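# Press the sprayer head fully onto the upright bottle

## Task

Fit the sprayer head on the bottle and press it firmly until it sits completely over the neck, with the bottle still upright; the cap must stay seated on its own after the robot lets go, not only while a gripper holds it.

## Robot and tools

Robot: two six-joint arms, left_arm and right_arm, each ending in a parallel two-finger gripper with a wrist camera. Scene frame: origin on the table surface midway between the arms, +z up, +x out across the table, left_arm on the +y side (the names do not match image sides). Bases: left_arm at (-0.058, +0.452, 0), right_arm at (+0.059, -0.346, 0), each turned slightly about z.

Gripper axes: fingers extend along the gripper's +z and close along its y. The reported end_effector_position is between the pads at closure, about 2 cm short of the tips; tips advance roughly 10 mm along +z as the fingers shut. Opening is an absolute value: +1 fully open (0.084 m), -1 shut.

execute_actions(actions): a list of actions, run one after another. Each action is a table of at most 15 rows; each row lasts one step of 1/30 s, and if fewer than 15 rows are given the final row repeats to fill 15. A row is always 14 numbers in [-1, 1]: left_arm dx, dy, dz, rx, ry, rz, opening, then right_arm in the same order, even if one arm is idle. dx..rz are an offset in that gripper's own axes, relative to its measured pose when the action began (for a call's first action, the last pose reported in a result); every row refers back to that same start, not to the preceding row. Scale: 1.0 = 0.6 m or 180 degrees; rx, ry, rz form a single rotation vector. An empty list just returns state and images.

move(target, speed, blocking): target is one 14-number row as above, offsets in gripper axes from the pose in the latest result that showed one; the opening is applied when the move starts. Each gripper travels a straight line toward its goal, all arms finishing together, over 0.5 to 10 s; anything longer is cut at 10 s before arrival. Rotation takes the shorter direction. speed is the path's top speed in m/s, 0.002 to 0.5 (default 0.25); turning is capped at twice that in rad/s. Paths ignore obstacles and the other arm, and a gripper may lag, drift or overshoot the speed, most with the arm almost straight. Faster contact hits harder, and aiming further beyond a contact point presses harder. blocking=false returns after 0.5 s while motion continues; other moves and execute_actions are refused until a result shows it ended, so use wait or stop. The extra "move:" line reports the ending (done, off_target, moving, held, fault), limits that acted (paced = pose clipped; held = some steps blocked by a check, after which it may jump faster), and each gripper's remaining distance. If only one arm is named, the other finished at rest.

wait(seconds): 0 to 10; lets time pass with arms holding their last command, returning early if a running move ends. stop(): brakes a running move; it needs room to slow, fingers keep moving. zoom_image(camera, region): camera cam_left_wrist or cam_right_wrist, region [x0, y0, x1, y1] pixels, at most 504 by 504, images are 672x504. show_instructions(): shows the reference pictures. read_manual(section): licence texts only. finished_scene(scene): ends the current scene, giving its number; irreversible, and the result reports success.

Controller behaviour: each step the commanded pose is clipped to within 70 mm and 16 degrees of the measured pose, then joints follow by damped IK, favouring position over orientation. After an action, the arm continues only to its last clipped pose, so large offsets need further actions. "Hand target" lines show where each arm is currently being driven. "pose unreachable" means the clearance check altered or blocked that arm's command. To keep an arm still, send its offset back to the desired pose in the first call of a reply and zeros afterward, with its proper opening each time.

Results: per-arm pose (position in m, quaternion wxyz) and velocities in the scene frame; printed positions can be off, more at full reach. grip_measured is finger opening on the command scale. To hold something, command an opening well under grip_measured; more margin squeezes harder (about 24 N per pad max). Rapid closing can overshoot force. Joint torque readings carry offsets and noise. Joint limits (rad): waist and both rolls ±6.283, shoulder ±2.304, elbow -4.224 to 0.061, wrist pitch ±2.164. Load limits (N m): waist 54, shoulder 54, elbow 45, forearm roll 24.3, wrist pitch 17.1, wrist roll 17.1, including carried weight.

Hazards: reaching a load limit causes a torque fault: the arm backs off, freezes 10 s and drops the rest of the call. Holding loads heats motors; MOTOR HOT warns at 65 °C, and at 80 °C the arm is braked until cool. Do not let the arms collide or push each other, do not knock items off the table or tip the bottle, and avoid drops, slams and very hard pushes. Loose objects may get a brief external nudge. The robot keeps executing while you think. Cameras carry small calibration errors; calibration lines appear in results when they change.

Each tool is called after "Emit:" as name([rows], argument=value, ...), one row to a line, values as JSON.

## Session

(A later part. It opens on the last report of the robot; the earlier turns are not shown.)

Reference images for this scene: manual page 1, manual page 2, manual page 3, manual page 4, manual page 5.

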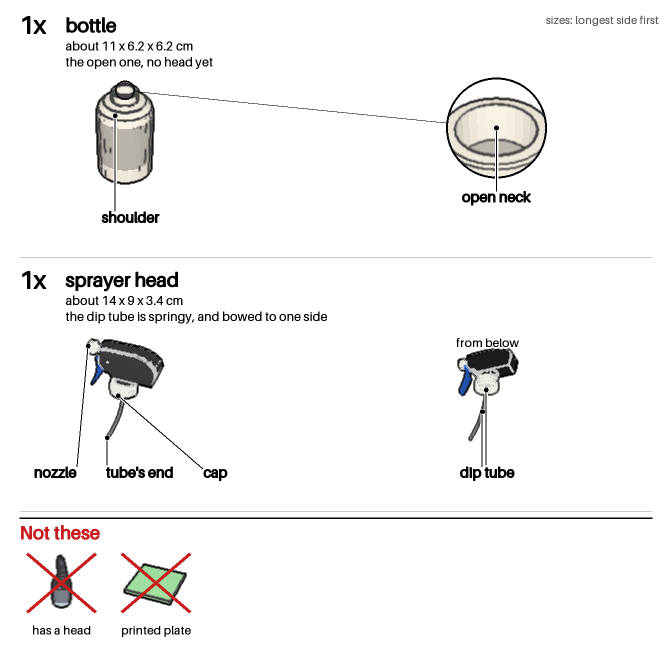

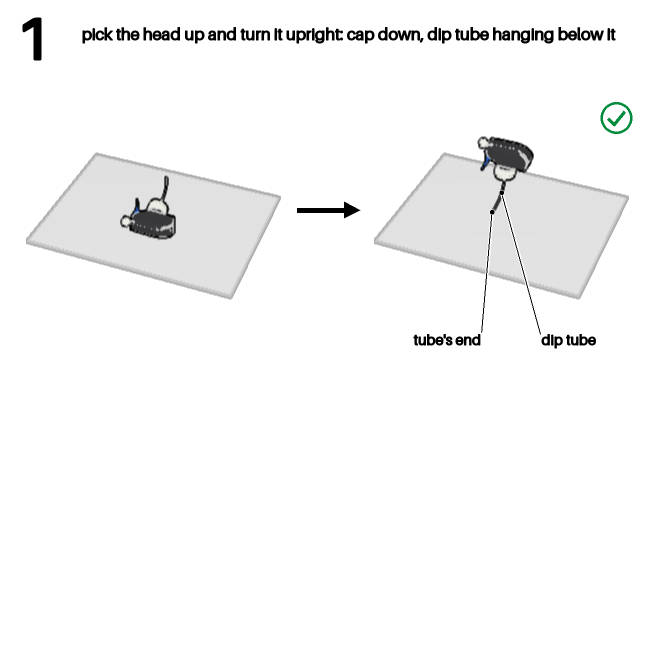

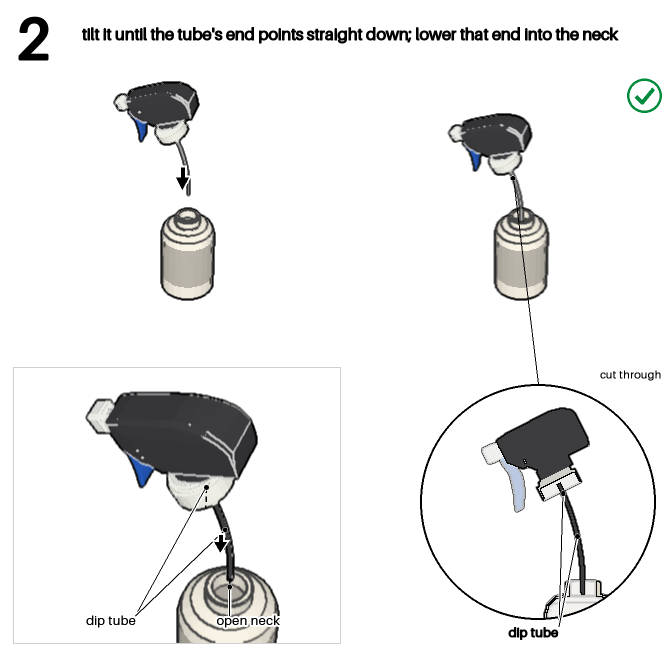

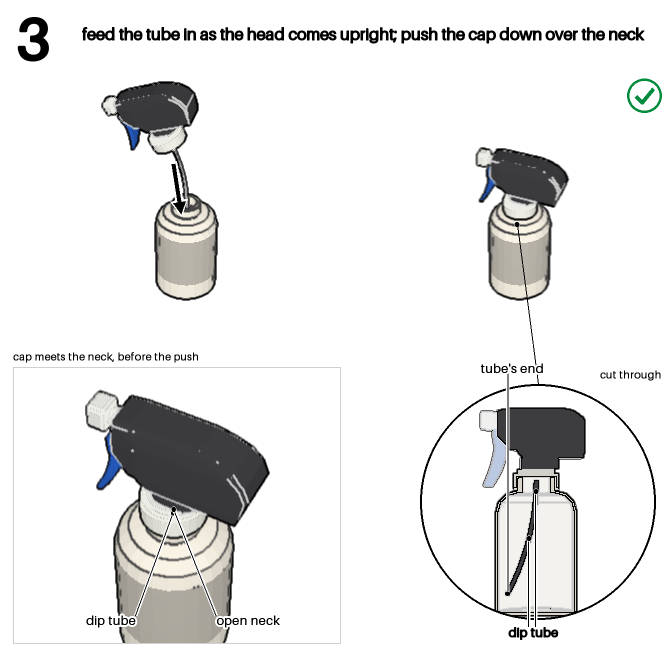

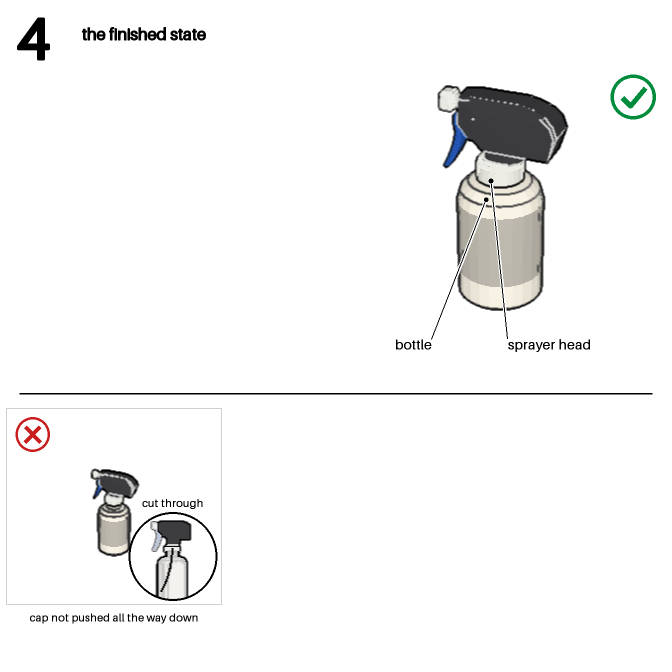

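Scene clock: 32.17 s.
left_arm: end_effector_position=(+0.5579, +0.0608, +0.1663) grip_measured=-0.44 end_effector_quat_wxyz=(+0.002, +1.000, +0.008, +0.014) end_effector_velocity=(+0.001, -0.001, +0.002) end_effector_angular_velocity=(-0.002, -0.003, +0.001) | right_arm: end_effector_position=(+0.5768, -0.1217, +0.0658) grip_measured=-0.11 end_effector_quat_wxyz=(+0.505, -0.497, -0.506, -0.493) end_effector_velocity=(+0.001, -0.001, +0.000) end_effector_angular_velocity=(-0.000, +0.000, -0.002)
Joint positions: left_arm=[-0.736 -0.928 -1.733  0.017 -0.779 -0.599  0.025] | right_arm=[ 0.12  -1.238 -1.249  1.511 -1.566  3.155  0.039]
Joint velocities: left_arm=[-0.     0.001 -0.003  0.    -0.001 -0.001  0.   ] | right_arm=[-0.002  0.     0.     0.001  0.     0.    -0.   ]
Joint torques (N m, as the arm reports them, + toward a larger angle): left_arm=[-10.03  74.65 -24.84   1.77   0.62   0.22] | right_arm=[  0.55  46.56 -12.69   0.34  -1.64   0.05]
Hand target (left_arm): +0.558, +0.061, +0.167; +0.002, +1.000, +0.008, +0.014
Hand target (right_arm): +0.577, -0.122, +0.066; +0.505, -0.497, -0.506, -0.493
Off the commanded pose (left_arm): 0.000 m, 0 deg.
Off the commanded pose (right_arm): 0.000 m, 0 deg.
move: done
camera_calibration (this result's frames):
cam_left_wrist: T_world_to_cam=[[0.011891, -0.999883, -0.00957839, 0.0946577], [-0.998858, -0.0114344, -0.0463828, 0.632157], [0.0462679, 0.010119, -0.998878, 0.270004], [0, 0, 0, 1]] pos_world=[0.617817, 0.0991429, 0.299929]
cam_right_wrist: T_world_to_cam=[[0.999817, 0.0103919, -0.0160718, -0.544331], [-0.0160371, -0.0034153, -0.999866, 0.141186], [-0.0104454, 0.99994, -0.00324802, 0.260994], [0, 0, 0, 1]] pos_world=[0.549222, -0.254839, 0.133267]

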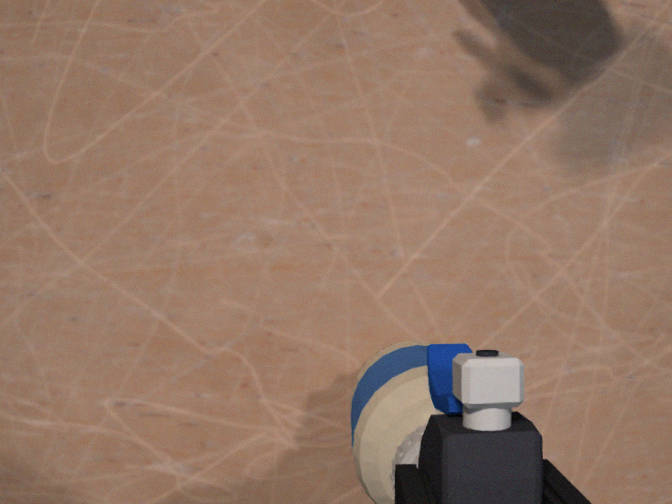

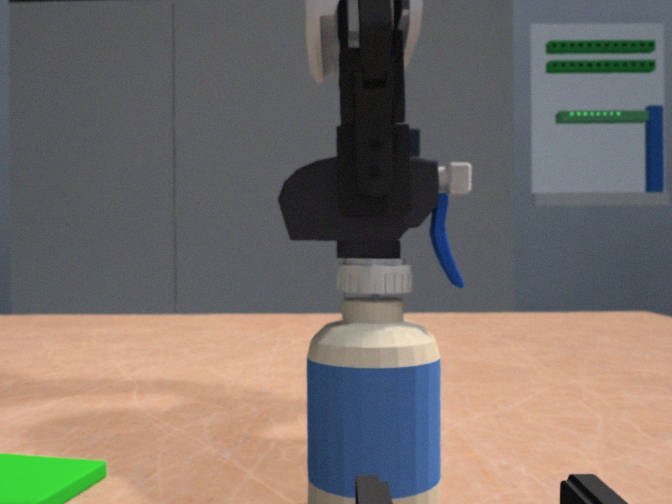

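Emit:
move(target=[-0.002,0.0035,0,0,0,0,-1,0,0,0,0,0,0,-0.1], speed=0.02)

Emit:
move(target=[0,0,0.012,0,0,0,-1,0,0,0,0,0,0,-0.1], speed=0.008)

Scene clock: 33.27 s.
left_arm: end_effector_position=(+0.5568, +0.0587, +0.1662) grip_measured=-0.44 end_effector_quat_wxyz=(+0.002, +1.000, +0.008, +0.014) end_effector_velocity=(+0.001, -0.001, +0.000) end_effector_angular_velocity=(-0.001, -0.002, -0.002) | right_arm: end_effector_position=(+0.5768, -0.1217, +0.0658) grip_measured=-0.11 end_effector_quat_wxyz=(+0.505, -0.497, -0.506, -0.493) end_effector_velocity=(-0.000, +0.001, -0.000) end_effector_angular_velocity=(-0.000, +0.000, +0.002)
Joint positions: left_arm=[-0.739 -0.928 -1.734  0.017 -0.779 -0.603  0.025] | right_arm=[ 0.12  -1.238 -1.249  1.511 -1.566  3.155  0.039]
Joint velocities: left_arm=[-0.    -0.001 -0.002  0.     0.001  0.002 -0.   ] | right_arm=[ 0.001  0.     0.    -0.001  0.     0.     0.   ]
Joint torques (N m, as the arm reports them, + toward a larger angle): left_arm=[-10.06  78.14 -24.16   1.75   0.56   0.08] | right_arm=[  1.36  47.49 -12.92   0.14  -1.65  -0.01]
Hand target (left_arm): +0.557, +0.059, +0.166; +0.002, +1.000, +0.008, +0.014
Hand target (right_arm): +0.577, -0.122, +0.066; +0.505, -0.497, -0.506, -0.493
Off the commanded pose (left_arm): 0.000 m, 0 deg.
Off the commanded pose (right_arm): 0.000 m, 0 deg.
move: done
camera_calibration (this result's frames):
cam_left_wrist: T_world_to_cam=[[0.0118904, -0.999884, -0.00956402, 0.0925608], [-0.998858, -0.0114346, -0.0463833, 0.630988], [0.0462685, 0.0101046, -0.998878, 0.270059], [0, 0, 0, 1]] pos_world=[0.616672, 0.0970363, 0.299909]
cam_right_wrist: T_world_to_cam=[[0.999817, 0.0103919, -0.0160719, -0.544331], [-0.0160371, -0.00341529, -0.999866, 0.141186], [-0.0104454, 0.99994, -0.00324801, 0.260994], [0, 0, 0, 1]] pos_world=[0.549222, -0.254839, 0.133267]

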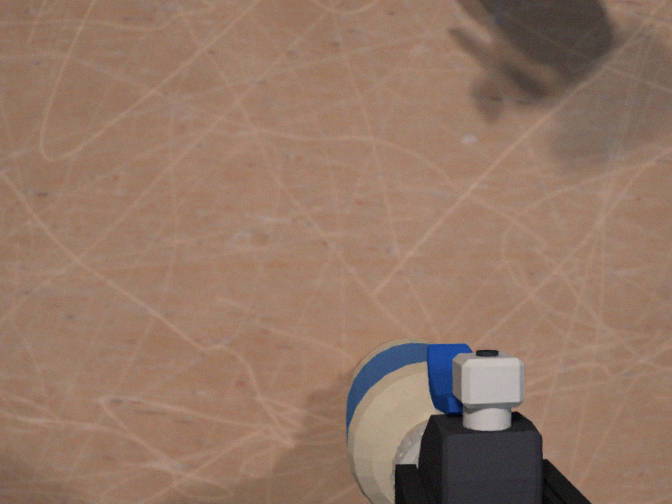

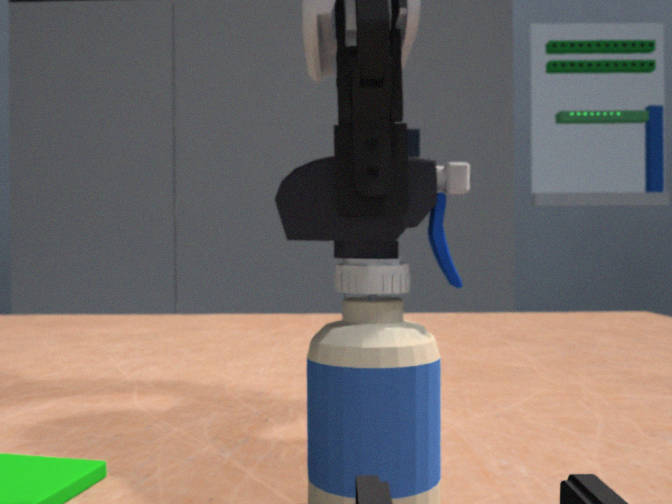

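Scene clock: 34.40 s.
left_arm: end_effector_position=(+0.5570, +0.0587, +0.1592) grip_measured=-0.44 end_effector_quat_wxyz=(+0.002, +1.000, +0.008, +0.014) end_effector_velocity=(-0.000, +0.000, -0.001) end_effector_angular_velocity=(+0.000, +0.001, -0.000) | right_arm: end_effector_position=(+0.5768, -0.1217, +0.0658) grip_measured=-0.11 end_effector_quat_wxyz=(+0.505, -0.497, -0.506, -0.493) end_effector_velocity=(+0.000, -0.000, -0.000) end_effector_angular_velocity=(-0.000, -0.000, -0.001)
Joint positions: left_arm=[-0.739 -0.938 -1.733  0.017 -0.769 -0.603  0.025] | right_arm=[ 0.12  -1.238 -1.249  1.511 -1.566  3.155  0.039]
Joint velocities: left_arm=[-0.    -0.     0.001 -0.     0.001 -0.    -0.   ] | right_arm=[-0.001  0.    -0.    -0.     0.     0.     0.   ]
Joint torques (N m, as the arm reports them, + toward a larger angle): left_arm=[ -9.36  74.14 -23.61   1.74   0.77   0.18] | right_arm=[  0.14  46.79 -13.09  -0.29  -1.66   0.07]
Hand target (left_arm): +0.557, +0.059, +0.159; +0.002, +1.000, +0.008, +0.014
Hand target (right_arm): +0.577, -0.122, +0.066; +0.505, -0.497, -0.506, -0.493
Off the commanded pose (left_arm): 0.000 m, 0 deg.
Off the commanded pose (right_arm): 0.000 m, 0 deg.
move: done
camera_calibration (this result's frames):
cam_left_wrist: T_world_to_cam=[[0.0118924, -0.999884, -0.00952096, 0.0924505], [-0.998855, -0.0114378, -0.0464549, 0.630896], [0.0463407, 0.0100625, -0.998875, 0.262947], [0, 0, 0, 1]] pos_world=[0.616889, 0.09701, 0.292839]
cam_right_wrist: T_world_to_cam=[[0.999817, 0.0103919, -0.0160719, -0.544331], [-0.0160372, -0.00341521, -0.999866, 0.141186], [-0.0104454, 0.99994, -0.00324793, 0.260994], [0, 0, 0, 1]] pos_world=[0.549222, -0.254839, 0.133267]

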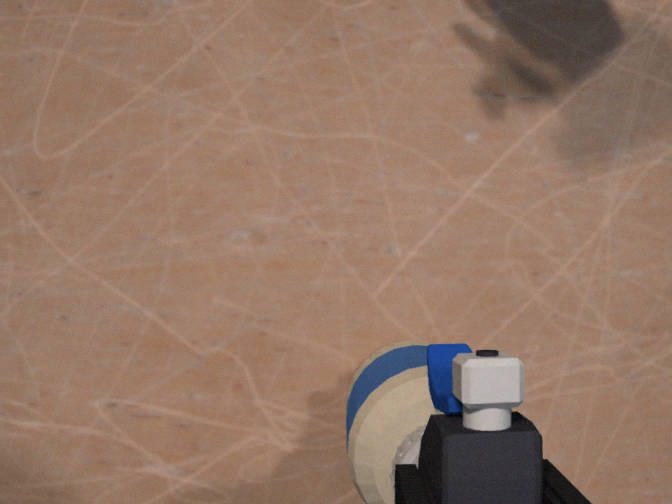

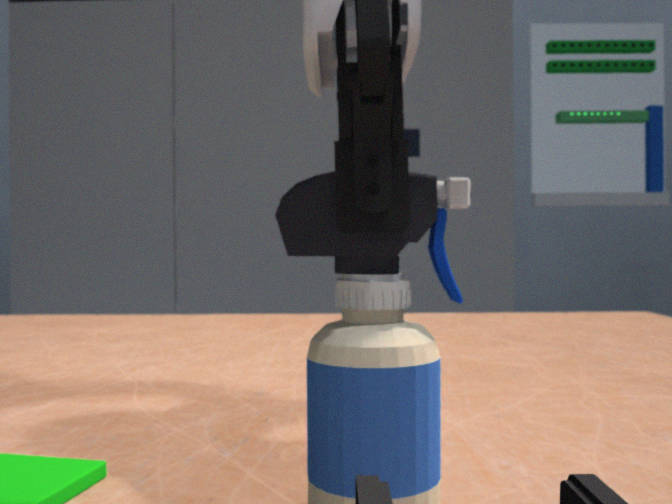

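Emit:
move(target=[0,0,0.013,0,0,0,-1,0,0,0,0,0,0,-0.1], speed=0.008)

Emit:
move(target=[0,0,0,0,0,0,0.2,0,0,0,0,0,0,-0.1])

Emit:
move(target=[0,0,-0.1,0,0,0,0.2,0,0,0,0,0,0,-0.1], speed=0.1)

Emit:
zoom_image(camera="cam_right_wrist", region=[290,250,470,390])

Scene clock: 35.90 s.
left_arm: end_effector_position=(+0.5578, +0.0583, +0.1528) grip_measured=-0.44 end_effector_quat_wxyz=(+0.003, +1.000, +0.008, +0.015) end_effector_velocity=(+0.000, -0.000, -0.001) end_effector_angular_velocity=(-0.000, -0.001, -0.001) | right_arm: end_effector_position=(+0.5768, -0.1217, +0.0658) grip_measured=-0.11 end_effector_quat_wxyz=(+0.505, -0.497, -0.506, -0.493) end_effector_velocity=(+0.000, -0.000, +0.000) end_effector_angular_velocity=(+0.000, +0.000, -0.002)
Joint positions: left_arm=[-0.739 -0.947 -1.733  0.017 -0.759 -0.603  0.025] | right_arm=[ 0.12  -1.238 -1.249  1.511 -1.566  3.155  0.039]
Joint velocities: left_arm=[ 0.    -0.002 -0.     0.     0.002  0.001  0.   ] | right_arm=[-0.001 -0.    -0.     0.001 -0.    -0.     0.   ]
Joint torques (N m, as the arm reports them, + toward a larger angle): left_arm=[-11.2   53.8  -14.66   1.73   1.88   0.22] | right_arm=[  1.09  46.51 -13.31   0.1   -1.64   0.05]
Hand target (left_arm): +0.557, +0.059, +0.151; +0.002, +1.000, +0.008, +0.014
Hand target (right_arm): +0.577, -0.122, +0.066; +0.505, -0.497, -0.506, -0.493
Off the commanded pose (left_arm): 0.002 m, 0 deg.
Off the commanded pose (right_arm): 0.000 m, 0 deg.
move: done
camera_calibration (this result's frames):
cam_left_wrist: T_world_to_cam=[[0.0118933, -0.999893, -0.00852558, 0.0918323], [-0.998783, -0.0114712, -0.0479617, 0.63155], [0.0478587, 0.00908563, -0.998813, 0.255724], [0, 0, 0, 1]] pos_world=[0.61745, 0.0967437, 0.286494]
cam_right_wrist: T_world_to_cam=[[0.999817, 0.0103919, -0.0160717, -0.544331], [-0.016037, -0.00341526, -0.999866, 0.141186], [-0.0104454, 0.99994, -0.00324798, 0.260994], [0, 0, 0, 1]] pos_world=[0.549222, -0.254839, 0.133267]

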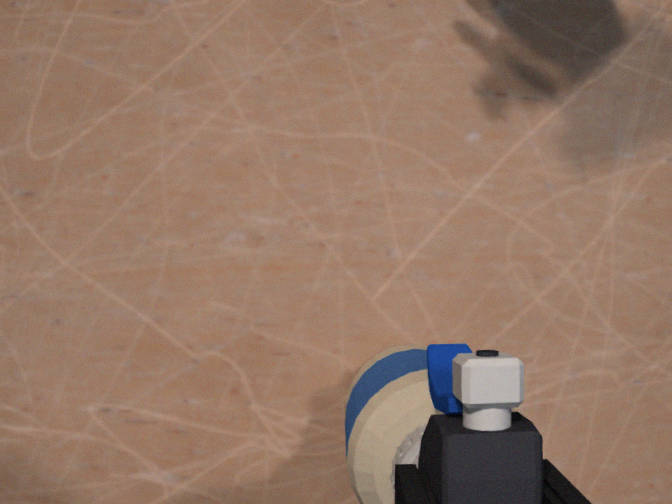

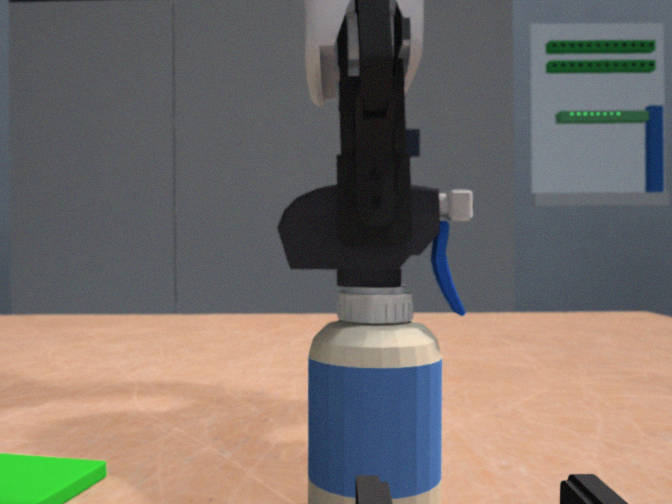

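Scene clock: 36.40 s.
left_arm: end_effector_position=(+0.5577, +0.0584, +0.1526) grip_measured=+0.19 end_effector_quat_wxyz=(+0.003, +1.000, +0.008, +0.015) end_effector_velocity=(+0.001, -0.001, +0.002) end_effector_angular_velocity=(-0.002, -0.003, +0.001) | right_arm: end_effector_position=(+0.5768, -0.1217, +0.0658) grip_measured=-0.11 end_effector_quat_wxyz=(+0.505, -0.497, -0.506, -0.493) end_effector_velocity=(-0.000, +0.000, -0.000) end_effector_angular_velocity=(-0.000, +0.000, +0.001)
Joint positions: left_arm=[-0.739 -0.947 -1.733  0.017 -0.758 -0.603  0.052] | right_arm=[ 0.12  -1.238 -1.249  1.511 -1.566  3.155  0.039]
Joint velocities: left_arm=[-0.     0.002 -0.002 -0.     0.    -0.001  0.   ] | right_arm=[ 0.001 -0.    -0.     0.     0.     0.     0.   ]
Joint torques (N m, as the arm reports them, + toward a larger angle): left_arm=[ -8.78  75.23 -24.37   0.59   0.58  -0.02] | right_arm=[ -0.74  46.43 -12.61  -0.21  -1.77  -0.08]
Hand target (left_arm): +0.558, +0.058, +0.153; +0.003, +1.000, +0.008, +0.015
Hand target (right_arm): +0.577, -0.122, +0.066; +0.505, -0.497, -0.506, -0.493
Off the commanded pose (left_arm): 0.000 m, 0 deg.
Off the commanded pose (right_arm): 0.000 m, 0 deg.
move: done
camera_calibration (this result's frames):
cam_left_wrist: T_world_to_cam=[[0.0118894, -0.999892, -0.00864847, 0.0919005], [-0.998793, -0.0114631, -0.0477695, 0.631436], [0.0476652, 0.00920598, -0.998821, 0.255611], [0, 0, 0, 1]] pos_world=[0.617398, 0.0967756, 0.286268]
cam_right_wrist: T_world_to_cam=[[0.999817, 0.0103919, -0.0160714, -0.544331], [-0.0160367, -0.00341529, -0.999866, 0.141186], [-0.0104454, 0.99994, -0.00324801, 0.260994], [0, 0, 0, 1]] pos_world=[0.549222, -0.254839, 0.133267]

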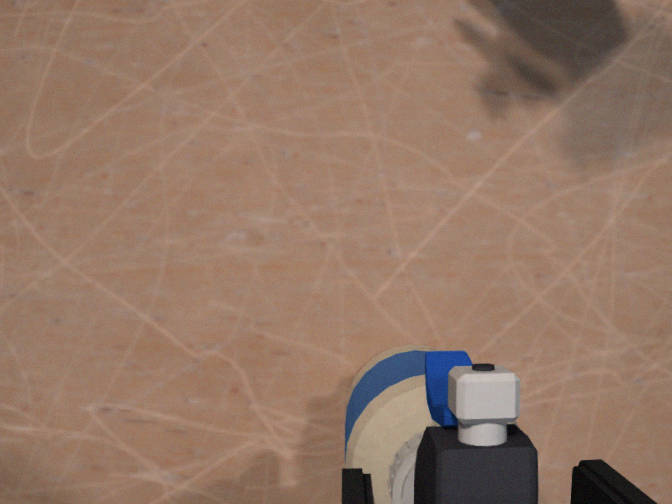

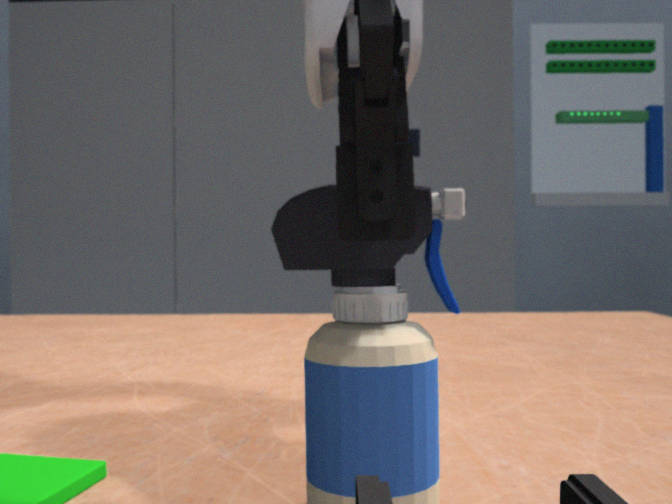

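Scene clock: 37.37 s.
left_arm: end_effector_position=(+0.5559, +0.0587, +0.2122) grip_measured=+0.19 end_effector_quat_wxyz=(+0.002, +1.000, +0.008, +0.015) end_effector_velocity=(-0.001, +0.001, +0.001) end_effector_angular_velocity=(+0.001, +0.002, +0.001) | right_arm: end_effector_position=(+0.5768, -0.1217, +0.0658) grip_measured=-0.11 end_effector_quat_wxyz=(+0.505, -0.497, -0.506, -0.493) end_effector_velocity=(+0.000, -0.001, +0.000) end_effector_angular_velocity=(-0.000, -0.000, -0.002)
Joint positions: left_arm=[-0.74  -0.874 -1.75   0.016 -0.848 -0.602  0.052] | right_arm=[ 0.12  -1.238 -1.249  1.511 -1.566  3.155  0.039]
Joint velocities: left_arm=[ 0.     0.002  0.001  0.    -0.003 -0.001  0.   ] | right_arm=[-0.002  0.    -0.    -0.001  0.     0.     0.   ]
Joint torques (N m, as the arm reports them, + toward a larger angle): left_arm=[ -7.35  76.27 -25.55   1.57   0.68  -0.14] | right_arm=[  0.71  47.55 -12.83  -0.09  -1.66  -0.09]
Hand target (left_arm): +0.556, +0.059, +0.213; +0.003, +1.000, +0.008, +0.015
Hand target (right_arm): +0.577, -0.122, +0.066; +0.505, -0.497, -0.506, -0.493
Off the commanded pose (left_arm): 0.000 m, 0 deg.
Off the commanded pose (right_arm): 0.000 m, 0 deg.
move: done
camera_calibration (this result's frames):
cam_left_wrist: T_world_to_cam=[[0.0119802, -0.999888, -0.00897507, 0.0928347], [-0.998809, -0.0115417, -0.0474089, 0.632454], [0.0473, 0.00953235, -0.998835, 0.315435], [0, 0, 0, 1]] pos_world=[0.615668, 0.097117, 0.345885]
cam_right_wrist: T_world_to_cam=[[0.999817, 0.0103921, -0.0160714, -0.544331], [-0.0160367, -0.00341523, -0.999866, 0.141186], [-0.0104456, 0.99994, -0.00324795, 0.260994], [0, 0, 0, 1]] pos_world=[0.549222, -0.254839, 0.133267]

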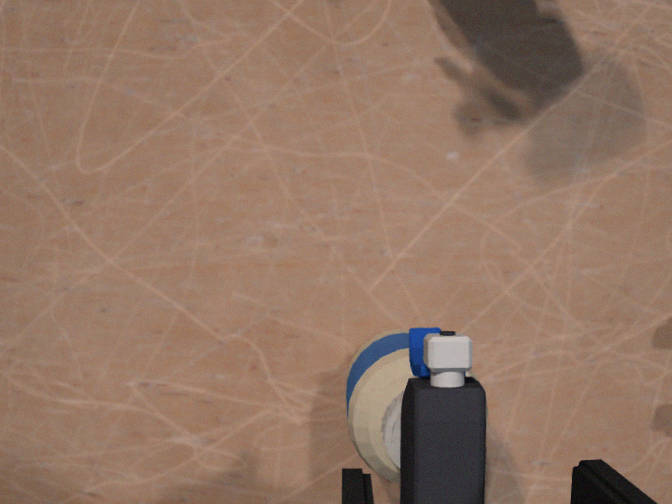

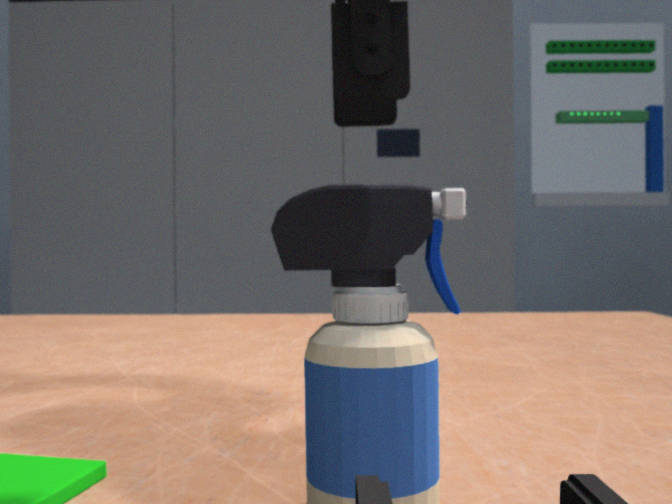

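Region (290, 250, 470, 390) of cam_right_wrist's 672x504 image, scaled by 2.800, with more detail than that image has.

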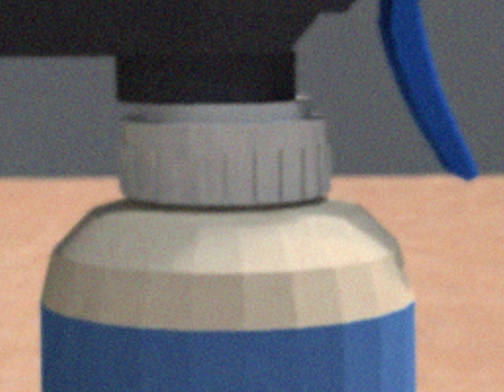

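Emit:
finished_scene(scene=2)

The scene is finished: the task was done.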